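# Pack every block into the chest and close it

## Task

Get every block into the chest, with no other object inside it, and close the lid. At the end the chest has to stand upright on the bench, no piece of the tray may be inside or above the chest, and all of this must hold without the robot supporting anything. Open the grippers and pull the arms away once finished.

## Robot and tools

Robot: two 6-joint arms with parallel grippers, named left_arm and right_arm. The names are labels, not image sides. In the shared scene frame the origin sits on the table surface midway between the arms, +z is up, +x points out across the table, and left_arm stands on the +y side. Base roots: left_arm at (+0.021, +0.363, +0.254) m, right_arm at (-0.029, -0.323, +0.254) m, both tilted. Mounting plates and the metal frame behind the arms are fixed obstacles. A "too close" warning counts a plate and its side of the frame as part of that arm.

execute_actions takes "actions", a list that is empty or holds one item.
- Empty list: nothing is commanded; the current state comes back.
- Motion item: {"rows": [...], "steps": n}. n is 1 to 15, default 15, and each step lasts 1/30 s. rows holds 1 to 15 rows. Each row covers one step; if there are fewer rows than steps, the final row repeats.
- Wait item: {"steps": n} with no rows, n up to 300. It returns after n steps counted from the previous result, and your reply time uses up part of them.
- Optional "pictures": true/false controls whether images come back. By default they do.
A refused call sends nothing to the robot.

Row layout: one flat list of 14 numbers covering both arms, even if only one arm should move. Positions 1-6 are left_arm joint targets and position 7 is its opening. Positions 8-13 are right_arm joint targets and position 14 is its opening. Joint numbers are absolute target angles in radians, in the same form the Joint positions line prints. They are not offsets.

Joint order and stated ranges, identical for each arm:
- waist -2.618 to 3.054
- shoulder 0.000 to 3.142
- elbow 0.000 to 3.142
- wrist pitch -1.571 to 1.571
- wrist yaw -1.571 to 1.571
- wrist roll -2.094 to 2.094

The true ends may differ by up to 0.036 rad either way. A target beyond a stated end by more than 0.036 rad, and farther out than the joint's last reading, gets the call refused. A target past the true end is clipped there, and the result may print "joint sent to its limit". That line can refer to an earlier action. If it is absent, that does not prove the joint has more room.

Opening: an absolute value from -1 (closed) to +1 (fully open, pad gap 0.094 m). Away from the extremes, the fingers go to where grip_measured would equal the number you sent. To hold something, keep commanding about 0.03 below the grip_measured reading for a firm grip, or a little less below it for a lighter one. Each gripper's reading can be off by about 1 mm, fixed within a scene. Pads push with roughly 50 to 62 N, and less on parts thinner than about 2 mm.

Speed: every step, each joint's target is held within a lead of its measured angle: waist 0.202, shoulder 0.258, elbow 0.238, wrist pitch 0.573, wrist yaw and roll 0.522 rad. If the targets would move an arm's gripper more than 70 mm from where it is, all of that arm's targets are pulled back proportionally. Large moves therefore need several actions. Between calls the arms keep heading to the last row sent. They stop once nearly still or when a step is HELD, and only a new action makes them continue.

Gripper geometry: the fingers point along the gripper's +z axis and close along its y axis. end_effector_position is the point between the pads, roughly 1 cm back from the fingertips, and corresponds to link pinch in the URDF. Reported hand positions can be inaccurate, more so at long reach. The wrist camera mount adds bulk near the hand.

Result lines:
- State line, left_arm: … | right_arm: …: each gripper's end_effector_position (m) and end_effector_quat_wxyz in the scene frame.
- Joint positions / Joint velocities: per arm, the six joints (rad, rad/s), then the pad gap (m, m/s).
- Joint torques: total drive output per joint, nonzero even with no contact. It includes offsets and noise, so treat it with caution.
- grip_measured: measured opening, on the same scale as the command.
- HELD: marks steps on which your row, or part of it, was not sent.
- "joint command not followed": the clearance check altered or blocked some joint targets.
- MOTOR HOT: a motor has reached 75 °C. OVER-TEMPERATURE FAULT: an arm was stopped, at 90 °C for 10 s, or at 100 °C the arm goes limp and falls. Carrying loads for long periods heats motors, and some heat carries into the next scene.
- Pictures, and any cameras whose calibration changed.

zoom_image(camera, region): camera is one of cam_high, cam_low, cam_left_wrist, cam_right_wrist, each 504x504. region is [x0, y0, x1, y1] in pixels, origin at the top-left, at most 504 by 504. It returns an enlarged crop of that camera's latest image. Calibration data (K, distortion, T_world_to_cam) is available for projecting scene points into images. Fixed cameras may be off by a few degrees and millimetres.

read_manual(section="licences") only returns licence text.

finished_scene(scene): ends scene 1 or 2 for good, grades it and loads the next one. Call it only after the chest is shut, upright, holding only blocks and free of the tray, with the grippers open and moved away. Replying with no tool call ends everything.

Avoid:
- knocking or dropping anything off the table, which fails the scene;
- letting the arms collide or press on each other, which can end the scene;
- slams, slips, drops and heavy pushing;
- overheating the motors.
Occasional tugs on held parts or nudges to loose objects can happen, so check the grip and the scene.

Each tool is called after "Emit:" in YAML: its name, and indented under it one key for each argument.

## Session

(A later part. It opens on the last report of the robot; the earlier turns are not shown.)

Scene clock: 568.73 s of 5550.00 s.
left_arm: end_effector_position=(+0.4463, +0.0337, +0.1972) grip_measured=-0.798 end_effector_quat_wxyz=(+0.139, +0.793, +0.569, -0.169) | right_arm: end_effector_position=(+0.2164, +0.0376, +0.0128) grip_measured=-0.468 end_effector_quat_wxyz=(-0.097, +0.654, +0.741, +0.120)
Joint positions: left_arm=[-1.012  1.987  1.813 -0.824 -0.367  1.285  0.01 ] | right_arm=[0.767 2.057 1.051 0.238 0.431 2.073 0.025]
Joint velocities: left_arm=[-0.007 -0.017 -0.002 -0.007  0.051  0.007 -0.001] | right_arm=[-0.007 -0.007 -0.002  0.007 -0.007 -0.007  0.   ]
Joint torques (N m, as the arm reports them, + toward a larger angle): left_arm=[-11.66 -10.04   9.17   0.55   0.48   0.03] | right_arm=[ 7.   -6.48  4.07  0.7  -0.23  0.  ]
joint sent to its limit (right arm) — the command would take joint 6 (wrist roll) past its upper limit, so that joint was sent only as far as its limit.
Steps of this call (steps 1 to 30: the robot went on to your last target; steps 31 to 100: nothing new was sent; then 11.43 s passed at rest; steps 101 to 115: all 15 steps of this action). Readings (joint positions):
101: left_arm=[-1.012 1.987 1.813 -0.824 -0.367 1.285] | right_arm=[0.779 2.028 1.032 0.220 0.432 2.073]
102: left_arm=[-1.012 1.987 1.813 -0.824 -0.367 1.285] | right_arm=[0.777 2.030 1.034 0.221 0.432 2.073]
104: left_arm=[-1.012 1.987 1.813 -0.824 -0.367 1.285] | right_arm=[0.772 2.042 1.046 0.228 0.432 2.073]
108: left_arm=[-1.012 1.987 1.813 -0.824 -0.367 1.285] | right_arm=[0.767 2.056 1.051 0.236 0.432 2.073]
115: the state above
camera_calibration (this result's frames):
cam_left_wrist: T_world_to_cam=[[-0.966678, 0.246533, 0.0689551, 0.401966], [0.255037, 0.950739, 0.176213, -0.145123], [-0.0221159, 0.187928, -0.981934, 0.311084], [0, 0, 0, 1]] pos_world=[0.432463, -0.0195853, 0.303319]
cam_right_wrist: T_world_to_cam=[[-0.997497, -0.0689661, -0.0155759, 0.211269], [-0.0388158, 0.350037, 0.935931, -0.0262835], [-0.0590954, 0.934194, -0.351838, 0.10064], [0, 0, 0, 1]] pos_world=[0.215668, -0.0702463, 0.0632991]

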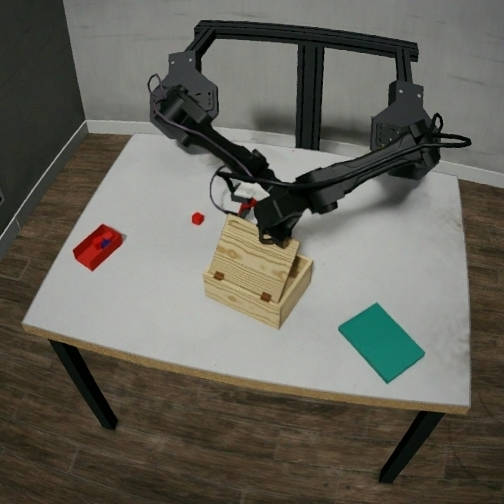

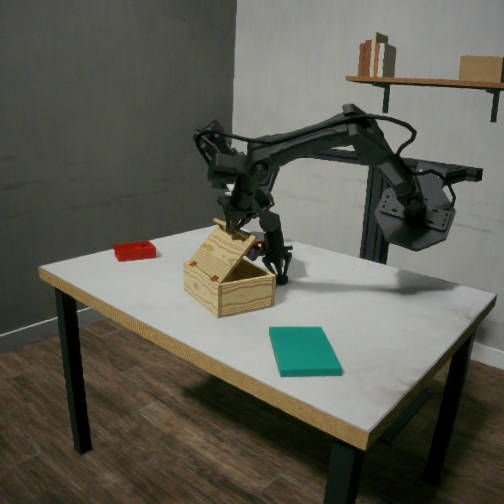

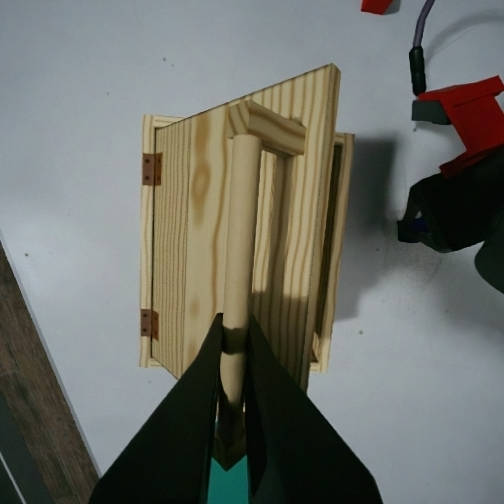

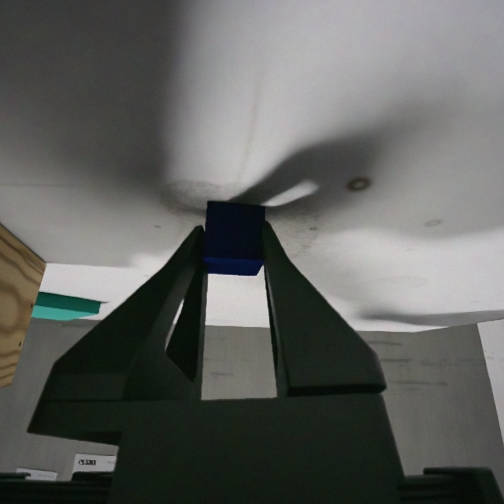

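Emit:
execute_actions:
  actions:
    - {"rows":[[-1.05,1.988,1.85,-0.83,-0.35,1.29,-0.815,0.79,2.03,1.04,0.23,0.44,2.06,-0.52],[-1.05,1.988,1.85,-0.83,-0.35,1.29,-0.815,0.805,2.0,1.03,0.22,0.46,2.05,-0.52],[-1.05,1.988,1.85,-0.83,-0.35,1.29,-0.815,0.82,1.975,1.02,0.21,0.48,2.03,-0.52],[-1.05,1.988,1.85,-0.83,-0.35,1.29,-0.815,0.835,1.95,1.01,0.2,0.5,2.01,-0.52],[-1.05,1.988,1.85,-0.83,-0.35,1.29,-0.815,0.85,1.925,1.0,0.2,0.52,1.99,-0.52],[-1.05,1.988,1.85,-0.83,-0.35,1.29,-0.815,0.865,1.90,0.99,0.2,0.545,1.97,-0.52],[-1.05,1.988,1.85,-0.83,-0.35,1.29,-0.815,0.88,1.875,0.98,0.2,0.57,1.95,-0.52],[-1.05,1.988,1.85,-0.83,-0.35,1.29,-0.815,0.895,1.85,0.97,0.21,0.595,1.93,-0.52],[-1.05,1.988,1.85,-0.83,-0.35,1.29,-0.815,0.91,1.83,0.96,0.22,0.62,1.91,-0.52],[-1.05,1.988,1.85,-0.83,-0.35,1.29,-0.815,0.925,1.81,0.95,0.24,0.65,1.89,-0.52],[-1.05,1.988,1.85,-0.83,-0.35,1.29,-0.815,0.94,1.79,0.94,0.26,0.68,1.87,-0.52],[-1.05,1.988,1.85,-0.83,-0.35,1.29,-0.815,0.955,1.78,0.94,0.28,0.71,1.85,-0.52],[-1.05,1.988,1.85,-0.83,-0.35,1.29,-0.815,0.97,1.77,0.94,0.31,0.74,1.83,-0.52],[-1.05,1.988,1.85,-0.83,-0.35,1.29,-0.815,0.98,1.77,0.95,0.34,0.77,1.81,-0.52],[-1.05,1.988,1.85,-0.83,-0.35,1.29,-0.815,0.99,1.77,0.96,0.37,0.80,1.79,-0.52]]}
  pictures: false

Emit:
execute_actions:
  actions:
    - {"rows":[[-1.05,1.988,1.85,-0.83,-0.35,1.29,-0.815,0.99,1.78,0.98,0.40,0.83,1.77,-0.52],[-1.05,1.988,1.85,-0.83,-0.35,1.29,-0.815,0.99,1.79,1.0,0.43,0.86,1.75,-0.52],[-1.05,1.988,1.85,-0.83,-0.35,1.29,-0.815,0.985,1.80,1.02,0.45,0.89,1.73,-0.52],[-1.05,1.988,1.85,-0.83,-0.35,1.29,-0.815,0.98,1.81,1.04,0.47,0.91,1.71,-0.52],[-1.05,1.988,1.85,-0.83,-0.35,1.29,-0.815,0.97,1.82,1.06,0.485,0.93,1.70,-0.52],[-1.05,1.988,1.85,-0.83,-0.35,1.29,-0.815,0.96,1.83,1.08,0.495,0.94,1.69,-0.52],[-1.05,1.988,1.85,-0.83,-0.35,1.29,-0.815,0.95,1.84,1.10,0.495,0.94,1.68,-0.52],[-1.05,1.988,1.85,-0.83,-0.35,1.29,-0.815,0.94,1.85,1.12,0.495,0.94,1.68,-0.52],[-1.05,1.988,1.85,-0.83,-0.35,1.29,-0.815,0.93,1.862,1.14,0.495,0.94,1.68,-0.52],[-1.05,1.988,1.85,-0.83,-0.35,1.29,-0.815,0.92,1.874,1.16,0.495,0.94,1.68,-0.52],[-1.05,1.988,1.85,-0.83,-0.35,1.29,-0.815,0.91,1.886,1.18,0.495,0.94,1.68,-0.52],[-1.05,1.988,1.85,-0.83,-0.35,1.29,-0.815,0.905,1.895,1.195,0.495,0.94,1.68,-0.52]]}

Scene clock: 599.50 s of 5550.00 s.
left_arm: end_effector_position=(+0.4463, +0.0337, +0.1972) grip_measured=-0.798 end_effector_quat_wxyz=(+0.139, +0.793, +0.569, -0.169) | right_arm: end_effector_position=(+0.2700, +0.0548, +0.1270) grip_measured=-0.468 end_effector_quat_wxyz=(-0.002, +0.596, +0.768, +0.233)
Joint positions: left_arm=[-1.012  1.987  1.813 -0.824 -0.367  1.285  0.01 ] | right_arm=[0.952 1.784 0.964 0.286 0.674 1.878 0.025]
Joint velocities: left_arm=[ 0.012 -0.012 -0.012 -0.051 -0.051 -0.007 -0.001] | right_arm=[ 0.31  -0.129 -0.002  0.652  0.799 -0.549  0.   ]
Joint torques (N m, as the arm reports them, + toward a larger angle): left_arm=[-11.74 -10.06   9.09   0.55   0.48   0.05] | right_arm=[ 8.17 -6.37  3.77  0.73 -0.03 -0.05]
Steps of this call (steps 1 to 15: the robot went on to your last target; steps 16 to 90: nothing new was sent; then 27.27 s passed at rest; steps 91 to 105: all 15 steps of this action). Readings (joint positions):
91: left_arm=[-1.012 1.987 1.813 -0.824 -0.367 1.285] | right_arm=[0.767 2.057 1.051 0.238 0.431 2.072]
92: left_arm=[-1.012 1.987 1.813 -0.824 -0.367 1.285] | right_arm=[0.768 2.054 1.051 0.236 0.433 2.069]
94: left_arm=[-1.012 1.987 1.813 -0.824 -0.367 1.285] | right_arm=[0.780 2.026 1.035 0.227 0.449 2.055]
98: left_arm=[-1.012 1.987 1.813 -0.824 -0.367 1.285] | right_arm=[0.842 1.921 0.996 0.213 0.508 2.002]
105: the state above

Scene clock: 600.00 s of 5550.00 s.
left_arm: end_effector_position=(+0.4463, +0.0337, +0.1972) grip_measured=-0.798 end_effector_quat_wxyz=(+0.139, +0.793, +0.569, -0.169) | right_arm: end_effector_position=(+0.3737, +0.0526, +0.1354) grip_measured=-0.468 end_effector_quat_wxyz=(+0.158, +0.637, +0.709, +0.257)
Joint positions: left_arm=[-1.012  1.987  1.813 -0.824 -0.367  1.285  0.01 ] | right_arm=[0.896 1.886 1.174 0.484 0.911 1.701 0.025]
Joint velocities: left_arm=[-0.007 -0.002 -0.002  0.081  0.022  0.007  0.   ] | right_arm=[-0.115  0.037  0.032  0.154  0.11  -0.051  0.   ]
Joint torques (N m, as the arm reports them, + toward a larger angle): left_arm=[-11.75 -10.08   9.13   0.53   0.49   0.05] | right_arm=[ 8.46 -6.53  5.59  1.03  0.17 -0.2 ]
Steps of this call (steps 1 to 15: all 15 steps of this action). Readings (joint positions):
1: left_arm=[-1.012 1.987 1.813 -0.824 -0.367 1.285] | right_arm=[0.962 1.782 0.964 0.310 0.701 1.858]
2: left_arm=[-1.012 1.987 1.813 -0.824 -0.367 1.285] | right_arm=[0.969 1.783 0.966 0.332 0.728 1.839]
4: left_arm=[-1.012 1.987 1.813 -0.824 -0.367 1.285] | right_arm=[0.972 1.793 0.983 0.369 0.783 1.801]
8: left_arm=[-1.012 1.987 1.813 -0.824 -0.367 1.285] | right_arm=[0.957 1.830 1.061 0.434 0.864 1.739]
15: the state above
camera_calibration (this result's frames):
cam_left_wrist: T_world_to_cam=[[-0.966678, 0.246533, 0.0689551, 0.401966], [0.255037, 0.950739, 0.176213, -0.145123], [-0.0221159, 0.187928, -0.981934, 0.311084], [0, 0, 0, 1]] pos_world=[0.432463, -0.0195853, 0.303319]
cam_right_wrist: T_world_to_cam=[[-0.839284, -0.00493514, -0.543671, 0.380109], [-0.478071, 0.482943, 0.733631, 0.0443687], [0.258942, 0.875638, -0.407686, 0.0308066], [0, 0, 0, 1]] pos_world=[0.332253, -0.0465271, 0.186663]

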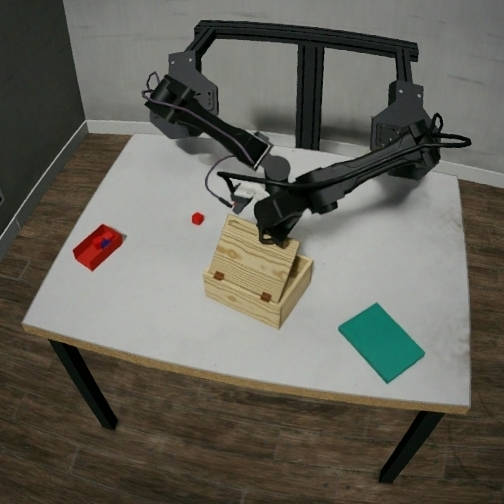

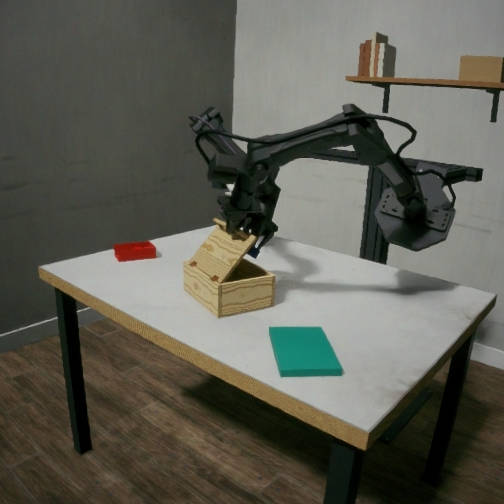

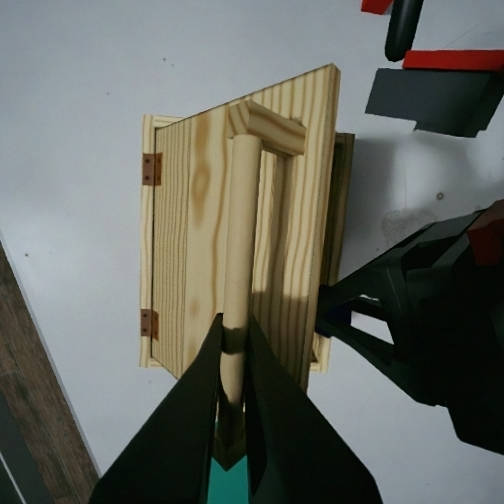

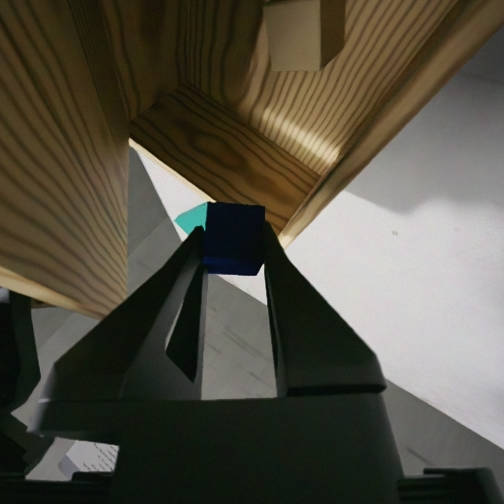

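Emit:
execute_actions:
  actions:
    - {"rows":[[-1.05,1.988,1.85,-0.83,-0.35,1.29,-0.815,0.888,1.91,1.205,0.495,0.91,1.68,-0.52],[-1.05,1.988,1.85,-0.83,-0.35,1.29,-0.815,0.878,1.925,1.22,0.495,0.895,1.67,-0.52],[-1.05,1.988,1.85,-0.83,-0.35,1.29,-0.815,0.868,1.94,1.236,0.495,0.88,1.66,-0.52],[-1.05,1.988,1.85,-0.83,-0.35,1.29,-0.815,0.858,1.954,1.252,0.495,0.868,1.65,-0.52],[-1.05,1.988,1.85,-0.83,-0.35,1.29,-0.815,0.848,1.968,1.268,0.495,0.856,1.65,-0.52],[-1.05,1.988,1.85,-0.83,-0.35,1.29,-0.815,0.838,1.982,1.285,0.495,0.844,1.65,-0.52],[-1.05,1.988,1.85,-0.83,-0.35,1.29,-0.815,0.828,1.996,1.302,0.495,0.832,1.65,-0.52],[-1.05,1.988,1.85,-0.83,-0.35,1.29,-0.815,0.818,2.01,1.319,0.495,0.82,1.65,-0.52],[-1.05,1.988,1.85,-0.83,-0.35,1.29,-0.815,0.808,2.024,1.336,0.495,0.81,1.65,-0.52],[-1.05,1.988,1.85,-0.83,-0.35,1.29,-0.815,0.798,2.038,1.354,0.495,0.80,1.65,-0.52],[-1.05,1.988,1.85,-0.83,-0.35,1.29,-0.815,0.789,2.052,1.372,0.495,0.79,1.65,-0.52],[-1.05,1.988,1.85,-0.83,-0.35,1.29,-0.815,0.78,2.066,1.39,0.495,0.78,1.65,-0.52],[-1.05,1.988,1.85,-0.83,-0.35,1.29,-0.815,0.771,2.08,1.408,0.495,0.78,1.65,-0.52],[-1.05,1.988,1.85,-0.83,-0.35,1.29,-0.815,0.763,2.092,1.425,0.495,0.78,1.65,-0.52]]}
  pictures: false

Emit:
execute_actions:
  actions:
    - {"steps":8}

Scene clock: 616.13 s of 5550.00 s.
left_arm: end_effector_position=(+0.4463, +0.0337, +0.1972) grip_measured=-0.798 end_effector_quat_wxyz=(+0.139, +0.793, +0.569, -0.169) | right_arm: end_effector_position=(+0.4106, +0.0621, +0.0694) grip_measured=-0.468 end_effector_quat_wxyz=(+0.165, +0.639, +0.710, +0.247)
Joint positions: left_arm=[-1.012  1.987  1.813 -0.824 -0.367  1.285  0.01 ] | right_arm=[0.763 2.082 1.386 0.489 0.804 1.663 0.025]
Joint velocities: left_arm=[-0.002 -0.002 -0.007  0.051  0.007  0.007 -0.   ] | right_arm=[-0.217  0.256  0.354  0.037 -0.168  0.051  0.001]
Joint torques (N m, as the arm reports them, + toward a larger angle): left_arm=[-11.73 -10.07   9.18   0.55   0.5    0.04] | right_arm=[ 8.87 -8.8   5.46  1.17 -0.04 -0.08]
Steps of this call (steps 1 to 30: the robot went on to your last target; steps 31 to 100: nothing new was sent; then 12.30 s passed at rest; steps 101 to 115: all 15 steps of this action). Readings (joint positions):
101: left_arm=[-1.012 1.987 1.813 -0.824 -0.367 1.285] | right_arm=[0.893 1.893 1.175 0.487 0.922 1.691]
102: left_arm=[-1.012 1.987 1.813 -0.824 -0.367 1.285] | right_arm=[0.890 1.898 1.180 0.487 0.919 1.690]
104: left_arm=[-1.012 1.987 1.813 -0.824 -0.367 1.285] | right_arm=[0.878 1.920 1.204 0.487 0.905 1.682]
108: left_arm=[-1.012 1.987 1.813 -0.824 -0.367 1.285] | right_arm=[0.834 1.983 1.268 0.489 0.866 1.670]
115: the state above

Scene clock: 616.40 s of 5550.00 s.
left_arm: end_effector_position=(+0.4461, +0.0338, +0.1972) grip_measured=-0.798 end_effector_quat_wxyz=(+0.139, +0.793, +0.569, -0.169) | right_arm: end_effector_position=(+0.4149, +0.0623, +0.0654) grip_measured=-0.468 end_effector_quat_wxyz=(+0.163, +0.640, +0.708, +0.250)
Joint positions: left_arm=[-1.012  1.987  1.813 -0.824 -0.367  1.285  0.01 ] | right_arm=[0.751 2.092 1.4   0.489 0.787 1.662 0.025]
Joint velocities: left_arm=[-0.012 -0.012 -0.012 -0.051  0.007  0.022 -0.001] | right_arm=[ 0.017  0.017  0.007 -0.007 -0.081  0.066 -0.001]
Joint torques (N m, as the arm reports them, + toward a larger angle): left_arm=[-11.76 -10.03   9.07   0.57   0.49   0.05] | right_arm=[ 8.71 -8.23  5.99  1.15 -0.09 -0.07]
Steps of this call (steps 1 to 8: the robot went on to your last target). Readings (joint positions):
1: left_arm=[-1.012 1.987 1.813 -0.824 -0.367 1.285] | right_arm=[0.758 2.089 1.394 0.489 0.799 1.663]
2: left_arm=[-1.012 1.987 1.813 -0.824 -0.367 1.285] | right_arm=[0.753 2.092 1.397 0.489 0.796 1.663]
4: left_arm=[-1.012 1.987 1.813 -0.824 -0.367 1.285] | right_arm=[0.751 2.092 1.399 0.489 0.793 1.662]
8: the state above
camera_calibration (this result's frames):
cam_left_wrist: T_world_to_cam=[[-0.966518, 0.247023, 0.0694393, 0.401616], [0.255616, 0.950539, 0.176454, -0.145472], [-0.0224167, 0.188296, -0.981857, 0.311143], [0, 0, 0, 1]] pos_world=[0.432329, -0.0195184, 0.303279]
cam_right_wrist: T_world_to_cam=[[-0.841095, -0.00426296, -0.54087, 0.377166], [-0.470815, 0.498013, 0.728228, 0.107116], [0.266256, 0.867159, -0.420884, -0.0185135], [0, 0, 0, 1]] pos_world=[0.372594, -0.0356834, 0.118201]

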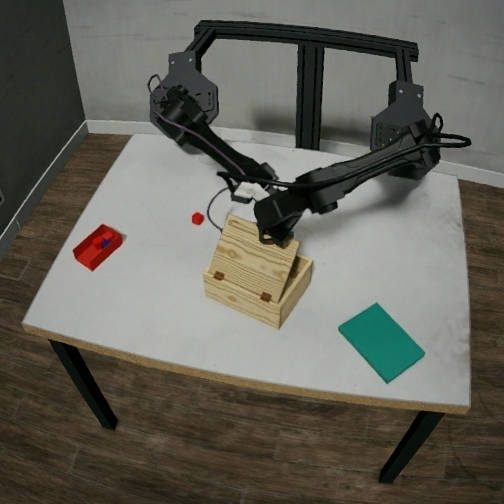

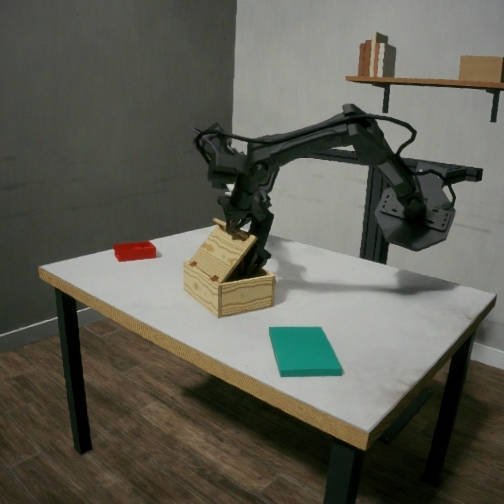

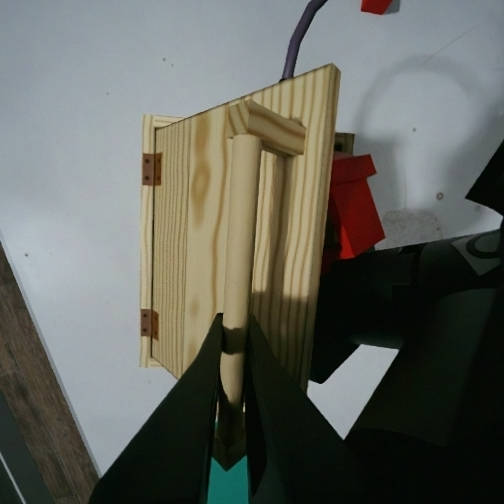

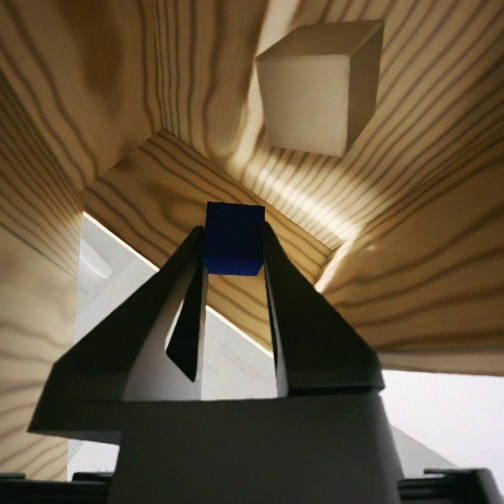

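Emit:
execute_actions:
  actions:
    - {"rows":[[-1.05,1.988,1.85,-0.83,-0.35,1.29,-0.815,0.763,2.092,1.42,0.495,0.78,1.65,-0.45],[-1.05,1.988,1.85,-0.83,-0.35,1.29,-0.815,0.763,2.092,1.415,0.495,0.78,1.65,-0.4],[-1.05,1.988,1.85,-0.83,-0.35,1.29,-0.815,0.765,2.09,1.41,0.495,0.785,1.65,-0.36],[-1.05,1.988,1.85,-0.83,-0.35,1.29,-0.815,0.77,2.08,1.40,0.495,0.79,1.65,-0.36],[-1.05,1.988,1.85,-0.83,-0.35,1.29,-0.815,0.78,2.065,1.39,0.495,0.80,1.65,-0.36],[-1.05,1.988,1.85,-0.83,-0.35,1.29,-0.815,0.793,2.05,1.372,0.495,0.815,1.65,-0.36],[-1.05,1.988,1.85,-0.83,-0.35,1.29,-0.815,0.805,2.035,1.354,0.495,0.83,1.65,-0.36],[-1.05,1.988,1.85,-0.83,-0.35,1.29,-0.815,0.817,2.02,1.335,0.495,0.845,1.65,-0.36],[-1.05,1.988,1.85,-0.83,-0.35,1.29,-0.815,0.829,2.003,1.315,0.495,0.86,1.65,-0.36],[-1.05,1.988,1.85,-0.83,-0.35,1.29,-0.815,0.841,1.986,1.295,0.495,0.875,1.65,-0.36],[-1.05,1.988,1.85,-0.83,-0.35,1.29,-0.815,0.853,1.969,1.275,0.495,0.89,1.65,-0.36],[-1.05,1.988,1.85,-0.83,-0.35,1.29,-0.815,0.865,1.952,1.255,0.495,0.90,1.65,-0.36],[-1.05,1.988,1.85,-0.83,-0.35,1.29,-0.815,0.877,1.935,1.235,0.495,0.91,1.65,-0.36],[-1.05,1.988,1.85,-0.83,-0.35,1.29,-0.815,0.889,1.918,1.215,0.495,0.92,1.65,-0.36],[-1.05,1.988,1.85,-0.83,-0.35,1.29,-0.815,0.901,1.90,1.195,0.495,0.93,1.65,-0.36]]}
  pictures: false

Emit:
execute_actions:
  actions:
    - {"rows":[[-1.05,1.988,1.85,-0.83,-0.35,1.29,-0.815,0.913,1.88,1.17,0.50,0.93,1.65,-0.36],[-1.05,1.988,1.85,-0.83,-0.35,1.29,-0.815,0.925,1.86,1.14,0.51,0.93,1.65,-0.36],[-1.05,1.988,1.85,-0.83,-0.35,1.29,-0.815,0.935,1.84,1.105,0.52,0.93,1.65,-0.36],[-1.05,1.988,1.85,-0.83,-0.35,1.29,-0.815,0.94,1.82,1.07,0.53,0.93,1.65,-0.36],[-1.05,1.988,1.85,-0.83,-0.35,1.29,-0.815,0.94,1.80,1.03,0.54,0.93,1.65,-0.36],[-1.05,1.988,1.85,-0.83,-0.35,1.29,-0.815,0.94,1.775,0.99,0.54,0.93,1.65,-0.36],[-1.05,1.988,1.85,-0.83,-0.35,1.29,-0.815,0.94,1.75,0.95,0.54,0.92,1.65,-0.36],[-1.05,1.988,1.85,-0.83,-0.35,1.29,-0.815,0.94,1.725,0.91,0.53,0.91,1.65,-0.36],[-1.05,1.988,1.85,-0.83,-0.35,1.29,-0.815,0.935,1.70,0.87,0.52,0.90,1.65,-0.36],[-1.05,1.988,1.85,-0.83,-0.35,1.29,-0.815,0.93,1.67,0.83,0.50,0.88,1.65,-0.36],[-1.05,1.988,1.85,-0.83,-0.35,1.29,-0.815,0.92,1.64,0.79,0.48,0.86,1.65,-0.36],[-1.05,1.988,1.85,-0.83,-0.35,1.29,-0.815,0.91,1.61,0.75,0.45,0.84,1.65,-0.36],[-1.05,1.988,1.85,-0.83,-0.35,1.29,-0.815,0.89,1.58,0.72,0.41,0.81,1.65,-0.36],[-1.05,1.988,1.85,-0.83,-0.35,1.29,-0.815,0.87,1.55,0.69,0.37,0.78,1.65,-0.36],[-1.05,1.988,1.85,-0.83,-0.35,1.29,-0.815,0.84,1.52,0.66,0.33,0.74,1.65,-0.36]]}
  pictures: false

Emit:
execute_actions:
  actions:
    - {"rows":[[-1.05,1.988,1.85,-0.83,-0.35,1.29,-0.815,0.81,1.49,0.64,0.29,0.70,1.65,-0.3],[-1.05,1.988,1.85,-0.83,-0.35,1.29,-0.815,0.78,1.465,0.62,0.25,0.66,1.65,-0.2],[-1.05,1.988,1.85,-0.83,-0.35,1.29,-0.815,0.745,1.44,0.60,0.21,0.62,1.65,-0.1],[-1.05,1.988,1.85,-0.83,-0.35,1.29,-0.815,0.71,1.42,0.58,0.17,0.58,1.65,0],[-1.05,1.988,1.85,-0.83,-0.35,1.29,-0.815,0.675,1.40,0.56,0.13,0.55,1.65,0.1],[-1.05,1.988,1.85,-0.83,-0.35,1.29,-0.815,0.64,1.38,0.545,0.09,0.52,1.65,0.1],[-1.05,1.988,1.85,-0.83,-0.35,1.29,-0.815,0.605,1.36,0.53,0.06,0.49,1.65,0.1],[-1.05,1.988,1.85,-0.83,-0.35,1.29,-0.815,0.57,1.345,0.52,0.03,0.47,1.65,0.1],[-1.05,1.988,1.85,-0.83,-0.35,1.29,-0.815,0.535,1.33,0.51,0,0.45,1.65,0.1],[-1.05,1.988,1.85,-0.83,-0.35,1.29,-0.815,0.5,1.32,0.50,-0.02,0.435,1.65,0.1],[-1.05,1.988,1.85,-0.83,-0.35,1.29,-0.815,0.47,1.31,0.49,-0.03,0.425,1.65,0.1],[-1.05,1.988,1.85,-0.83,-0.35,1.29,-0.815,0.44,1.30,0.485,-0.03,0.425,1.65,0.1],[-1.05,1.988,1.85,-0.83,-0.35,1.29,-0.815,0.42,1.295,0.485,-0.03,0.425,1.65,0.1],[-1.05,1.988,1.85,-0.83,-0.35,1.29,-0.815,0.40,1.295,0.485,-0.03,0.425,1.65,0.1]]}
  pictures: false

Emit:
execute_actions:
  actions:
    - {"steps":10}

Scene clock: 652.70 s of 5550.00 s.
left_arm: end_effector_position=(+0.4461, +0.0338, +0.1972) grip_measured=-0.798 end_effector_quat_wxyz=(+0.139, +0.793, +0.569, -0.169) | right_arm: end_effector_position=(+0.3835, +0.0614, +0.1162) grip_measured=-0.362 end_effector_quat_wxyz=(+0.159, +0.627, +0.718, +0.257)
Joint positions: left_arm=[-1.012  1.987  1.813 -0.824 -0.367  1.284  0.01 ] | right_arm=[0.859 1.953 1.24  0.495 0.869 1.662 0.03 ]
Joint velocities: left_arm=[ 0.002 -0.022  0.007  0.022 -0.007 -0.022 -0.   ] | right_arm=[ 0.403 -0.545 -0.549  0.007  0.256 -0.007 -0.   ]
Joint torques (N m, as the arm reports them, + toward a larger angle): left_arm=[-11.75 -10.1    9.14   0.54   0.5    0.07] | right_arm=[ 8.91 -8.72  3.54  1.05  0.17 -0.13]
Steps of this call (steps 1 to 30: the robot went on to your last target; steps 31 to 100: nothing new was sent; then 32.47 s passed at rest; steps 101 to 115: all 15 steps of this action). Readings (joint positions):
101: left_arm=[-1.012 1.987 1.813 -0.824 -0.367 1.285] | right_arm=[0.751 2.092 1.400 0.489 0.784 1.662]
102: left_arm=[-1.012 1.987 1.813 -0.824 -0.367 1.285] | right_arm=[0.751 2.092 1.400 0.490 0.784 1.662]
104: left_arm=[-1.012 1.987 1.813 -0.824 -0.367 1.285] | right_arm=[0.751 2.092 1.400 0.494 0.784 1.662]
108: left_arm=[-1.012 1.987 1.813 -0.824 -0.367 1.284] | right_arm=[0.763 2.072 1.375 0.495 0.798 1.662]
115: the state above

Scene clock: 653.20 s of 5550.00 s.
left_arm: end_effector_position=(+0.4461, +0.0338, +0.1972) grip_measured=-0.798 end_effector_quat_wxyz=(+0.139, +0.793, +0.569, -0.169) | right_arm: end_effector_position=(+0.2944, -0.0314, +0.1336) grip_measured=-0.362 end_effector_quat_wxyz=(+0.116, +0.569, +0.786, +0.212)
Joint positions: left_arm=[-1.012  1.987  1.813 -0.824 -0.367  1.284  0.01 ] | right_arm=[0.887 1.591 0.72  0.448 0.827 1.661 0.03 ]
Joint velocities: left_arm=[ 0.002 -0.017  0.007  0.037 -0.022 -0.037 -0.   ] | right_arm=[-0.593 -0.877 -0.906 -0.755 -0.725  0.007 -0.001]
Joint torques (N m, as the arm reports them, + toward a larger angle): left_arm=[-11.79 -10.01   9.14   0.56   0.49   0.06] | right_arm=[ 3.48 -6.28  3.55  0.88  0.12 -0.07]
Steps of this call (steps 1 to 15: all 15 steps of this action). Readings (joint positions):
1: left_arm=[-1.012 1.987 1.813 -0.824 -0.367 1.284] | right_arm=[0.872 1.934 1.220 0.495 0.878 1.662]
2: left_arm=[-1.012 1.987 1.813 -0.824 -0.367 1.284] | right_arm=[0.885 1.914 1.198 0.497 0.884 1.661]
4: left_arm=[-1.012 1.987 1.813 -0.824 -0.367 1.284] | right_arm=[0.907 1.870 1.142 0.508 0.893 1.661]
8: left_arm=[-1.012 1.987 1.813 -0.824 -0.367 1.284] | right_arm=[0.924 1.780 0.995 0.529 0.899 1.661]
15: the state above

Scene clock: 653.70 s of 5550.00 s.
left_arm: end_effector_position=(+0.4461, +0.0338, +0.1972) grip_measured=-0.798 end_effector_quat_wxyz=(+0.139, +0.793, +0.569, -0.169) | right_arm: end_effector_position=(+0.2342, -0.2025, +0.0709) grip_measured=+0.098 end_effector_quat_wxyz=(+0.016, +0.584, +0.811, +0.011)
Joint positions: left_arm=[-1.012  1.987  1.813 -0.824 -0.367  1.284  0.01 ] | right_arm=[0.419 1.318 0.497 0.023 0.468 1.659 0.052]
Joint velocities: left_arm=[ 0.007 -0.017  0.007 -0.037  0.022  0.022 -0.   ] | right_arm=[-0.447 -0.071 -0.042 -0.315 -0.183 -0.022  0.001]
Joint torques (N m, as the arm reports them, + toward a larger angle): left_arm=[-11.69 -10.04   9.11   0.55   0.49   0.05] | right_arm=[ 2.86 -5.88  1.86  0.38 -0.2  -0.11]
Steps of this call (steps 1 to 15: all 15 steps of this action). Readings (joint positions):
1: left_arm=[-1.012 1.987 1.813 -0.824 -0.367 1.284] | right_arm=[0.863 1.561 0.692 0.420 0.802 1.661]
2: left_arm=[-1.012 1.987 1.813 -0.824 -0.367 1.284] | right_arm=[0.833 1.531 0.667 0.389 0.775 1.661]
4: left_arm=[-1.012 1.987 1.813 -0.824 -0.367 1.284] | right_arm=[0.766 1.476 0.626 0.325 0.715 1.661]
8: left_arm=[-1.012 1.987 1.813 -0.824 -0.367 1.284] | right_arm=[0.626 1.389 0.560 0.190 0.593 1.660]
15: the state above

Scene clock: 654.03 s of 5550.00 s.
left_arm: end_effector_position=(+0.4461, +0.0338, +0.1972) grip_measured=-0.798 end_effector_quat_wxyz=(+0.139, +0.793, +0.569, -0.169) | right_arm: end_effector_position=(+0.2262, -0.2042, +0.0698) grip_measured=+0.098 end_effector_quat_wxyz=(-0.004, +0.583, +0.813, +0.004)
Joint positions: left_arm=[-1.012  1.987  1.813 -0.824 -0.367  1.284  0.01 ] | right_arm=[ 0.404  1.315  0.496 -0.01   0.431  1.657  0.052]
Joint velocities: left_arm=[-0.002 -0.002 -0.002 -0.037 -0.037  0.037 -0.   ] | right_arm=[-0.012  0.002  0.002 -0.095 -0.007 -0.051  0.001]
Joint torques (N m, as the arm reports them, + toward a larger angle): left_arm=[-11.7  -10.08   9.15   0.55   0.48   0.04] | right_arm=[ 1.52 -6.03  1.47  0.15 -0.04 -0.09]
Steps of this call (steps 1 to 10: the robot went on to your last target). Readings (joint positions):
1: left_arm=[-1.012 1.987 1.813 -0.824 -0.367 1.284] | right_arm=[0.409 1.316 0.496 0.013 0.462 1.659]
2: left_arm=[-1.012 1.987 1.813 -0.824 -0.367 1.284] | right_arm=[0.404 1.315 0.496 0.006 0.457 1.659]
4: left_arm=[-1.012 1.987 1.813 -0.824 -0.367 1.284] | right_arm=[0.404 1.315 0.496 -0.001 0.446 1.658]
8: left_arm=[-1.012 1.987 1.813 -0.824 -0.367 1.284] | right_arm=[0.404 1.315 0.496 -0.008 0.434 1.657]
10: the state above
camera_calibration (this result's frames):
cam_left_wrist: T_world_to_cam=[[-0.966667, 0.24635, 0.0697638, 0.401641], [0.255015, 0.950701, 0.176453, -0.145209], [-0.0228553, 0.188362, -0.981834, 0.311332], [0, 0, 0, 1]] pos_world=[0.432399, -0.0195367, 0.303279]
cam_right_wrist: T_world_to_cam=[[-0.963283, -0.267891, 0.0179107, 0.154581], [-0.15011, 0.592673, 0.791332, 0.090212], [-0.222606, 0.759588, -0.611125, 0.366578], [0, 0, 0, 1]] pos_world=[0.244049, -0.290503, 0.149868]

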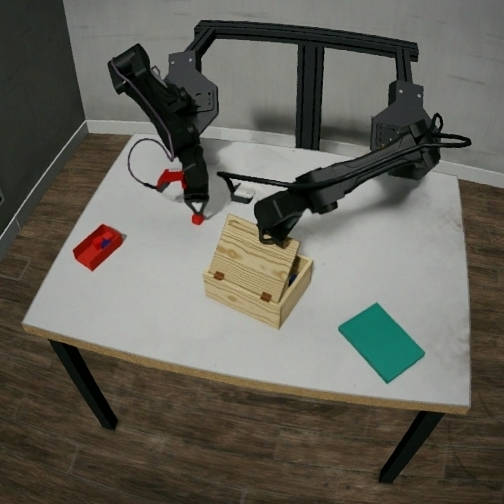

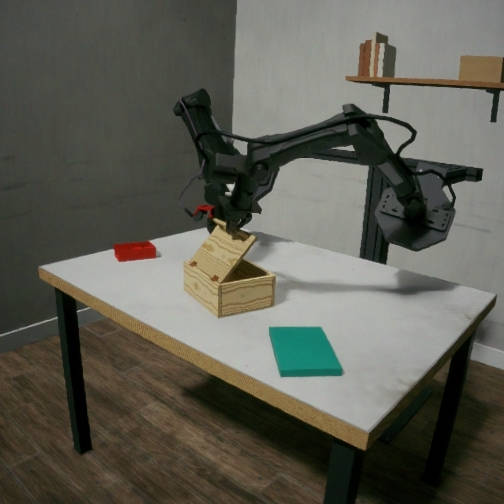

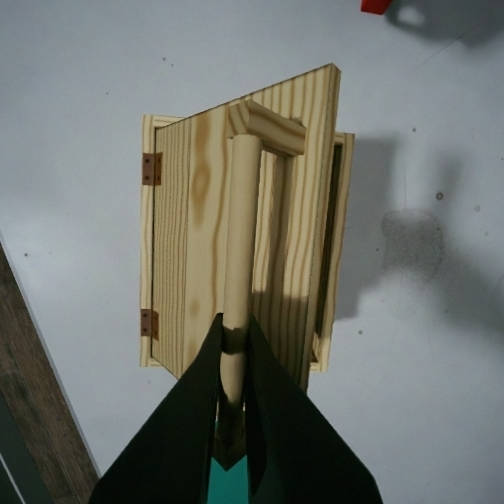

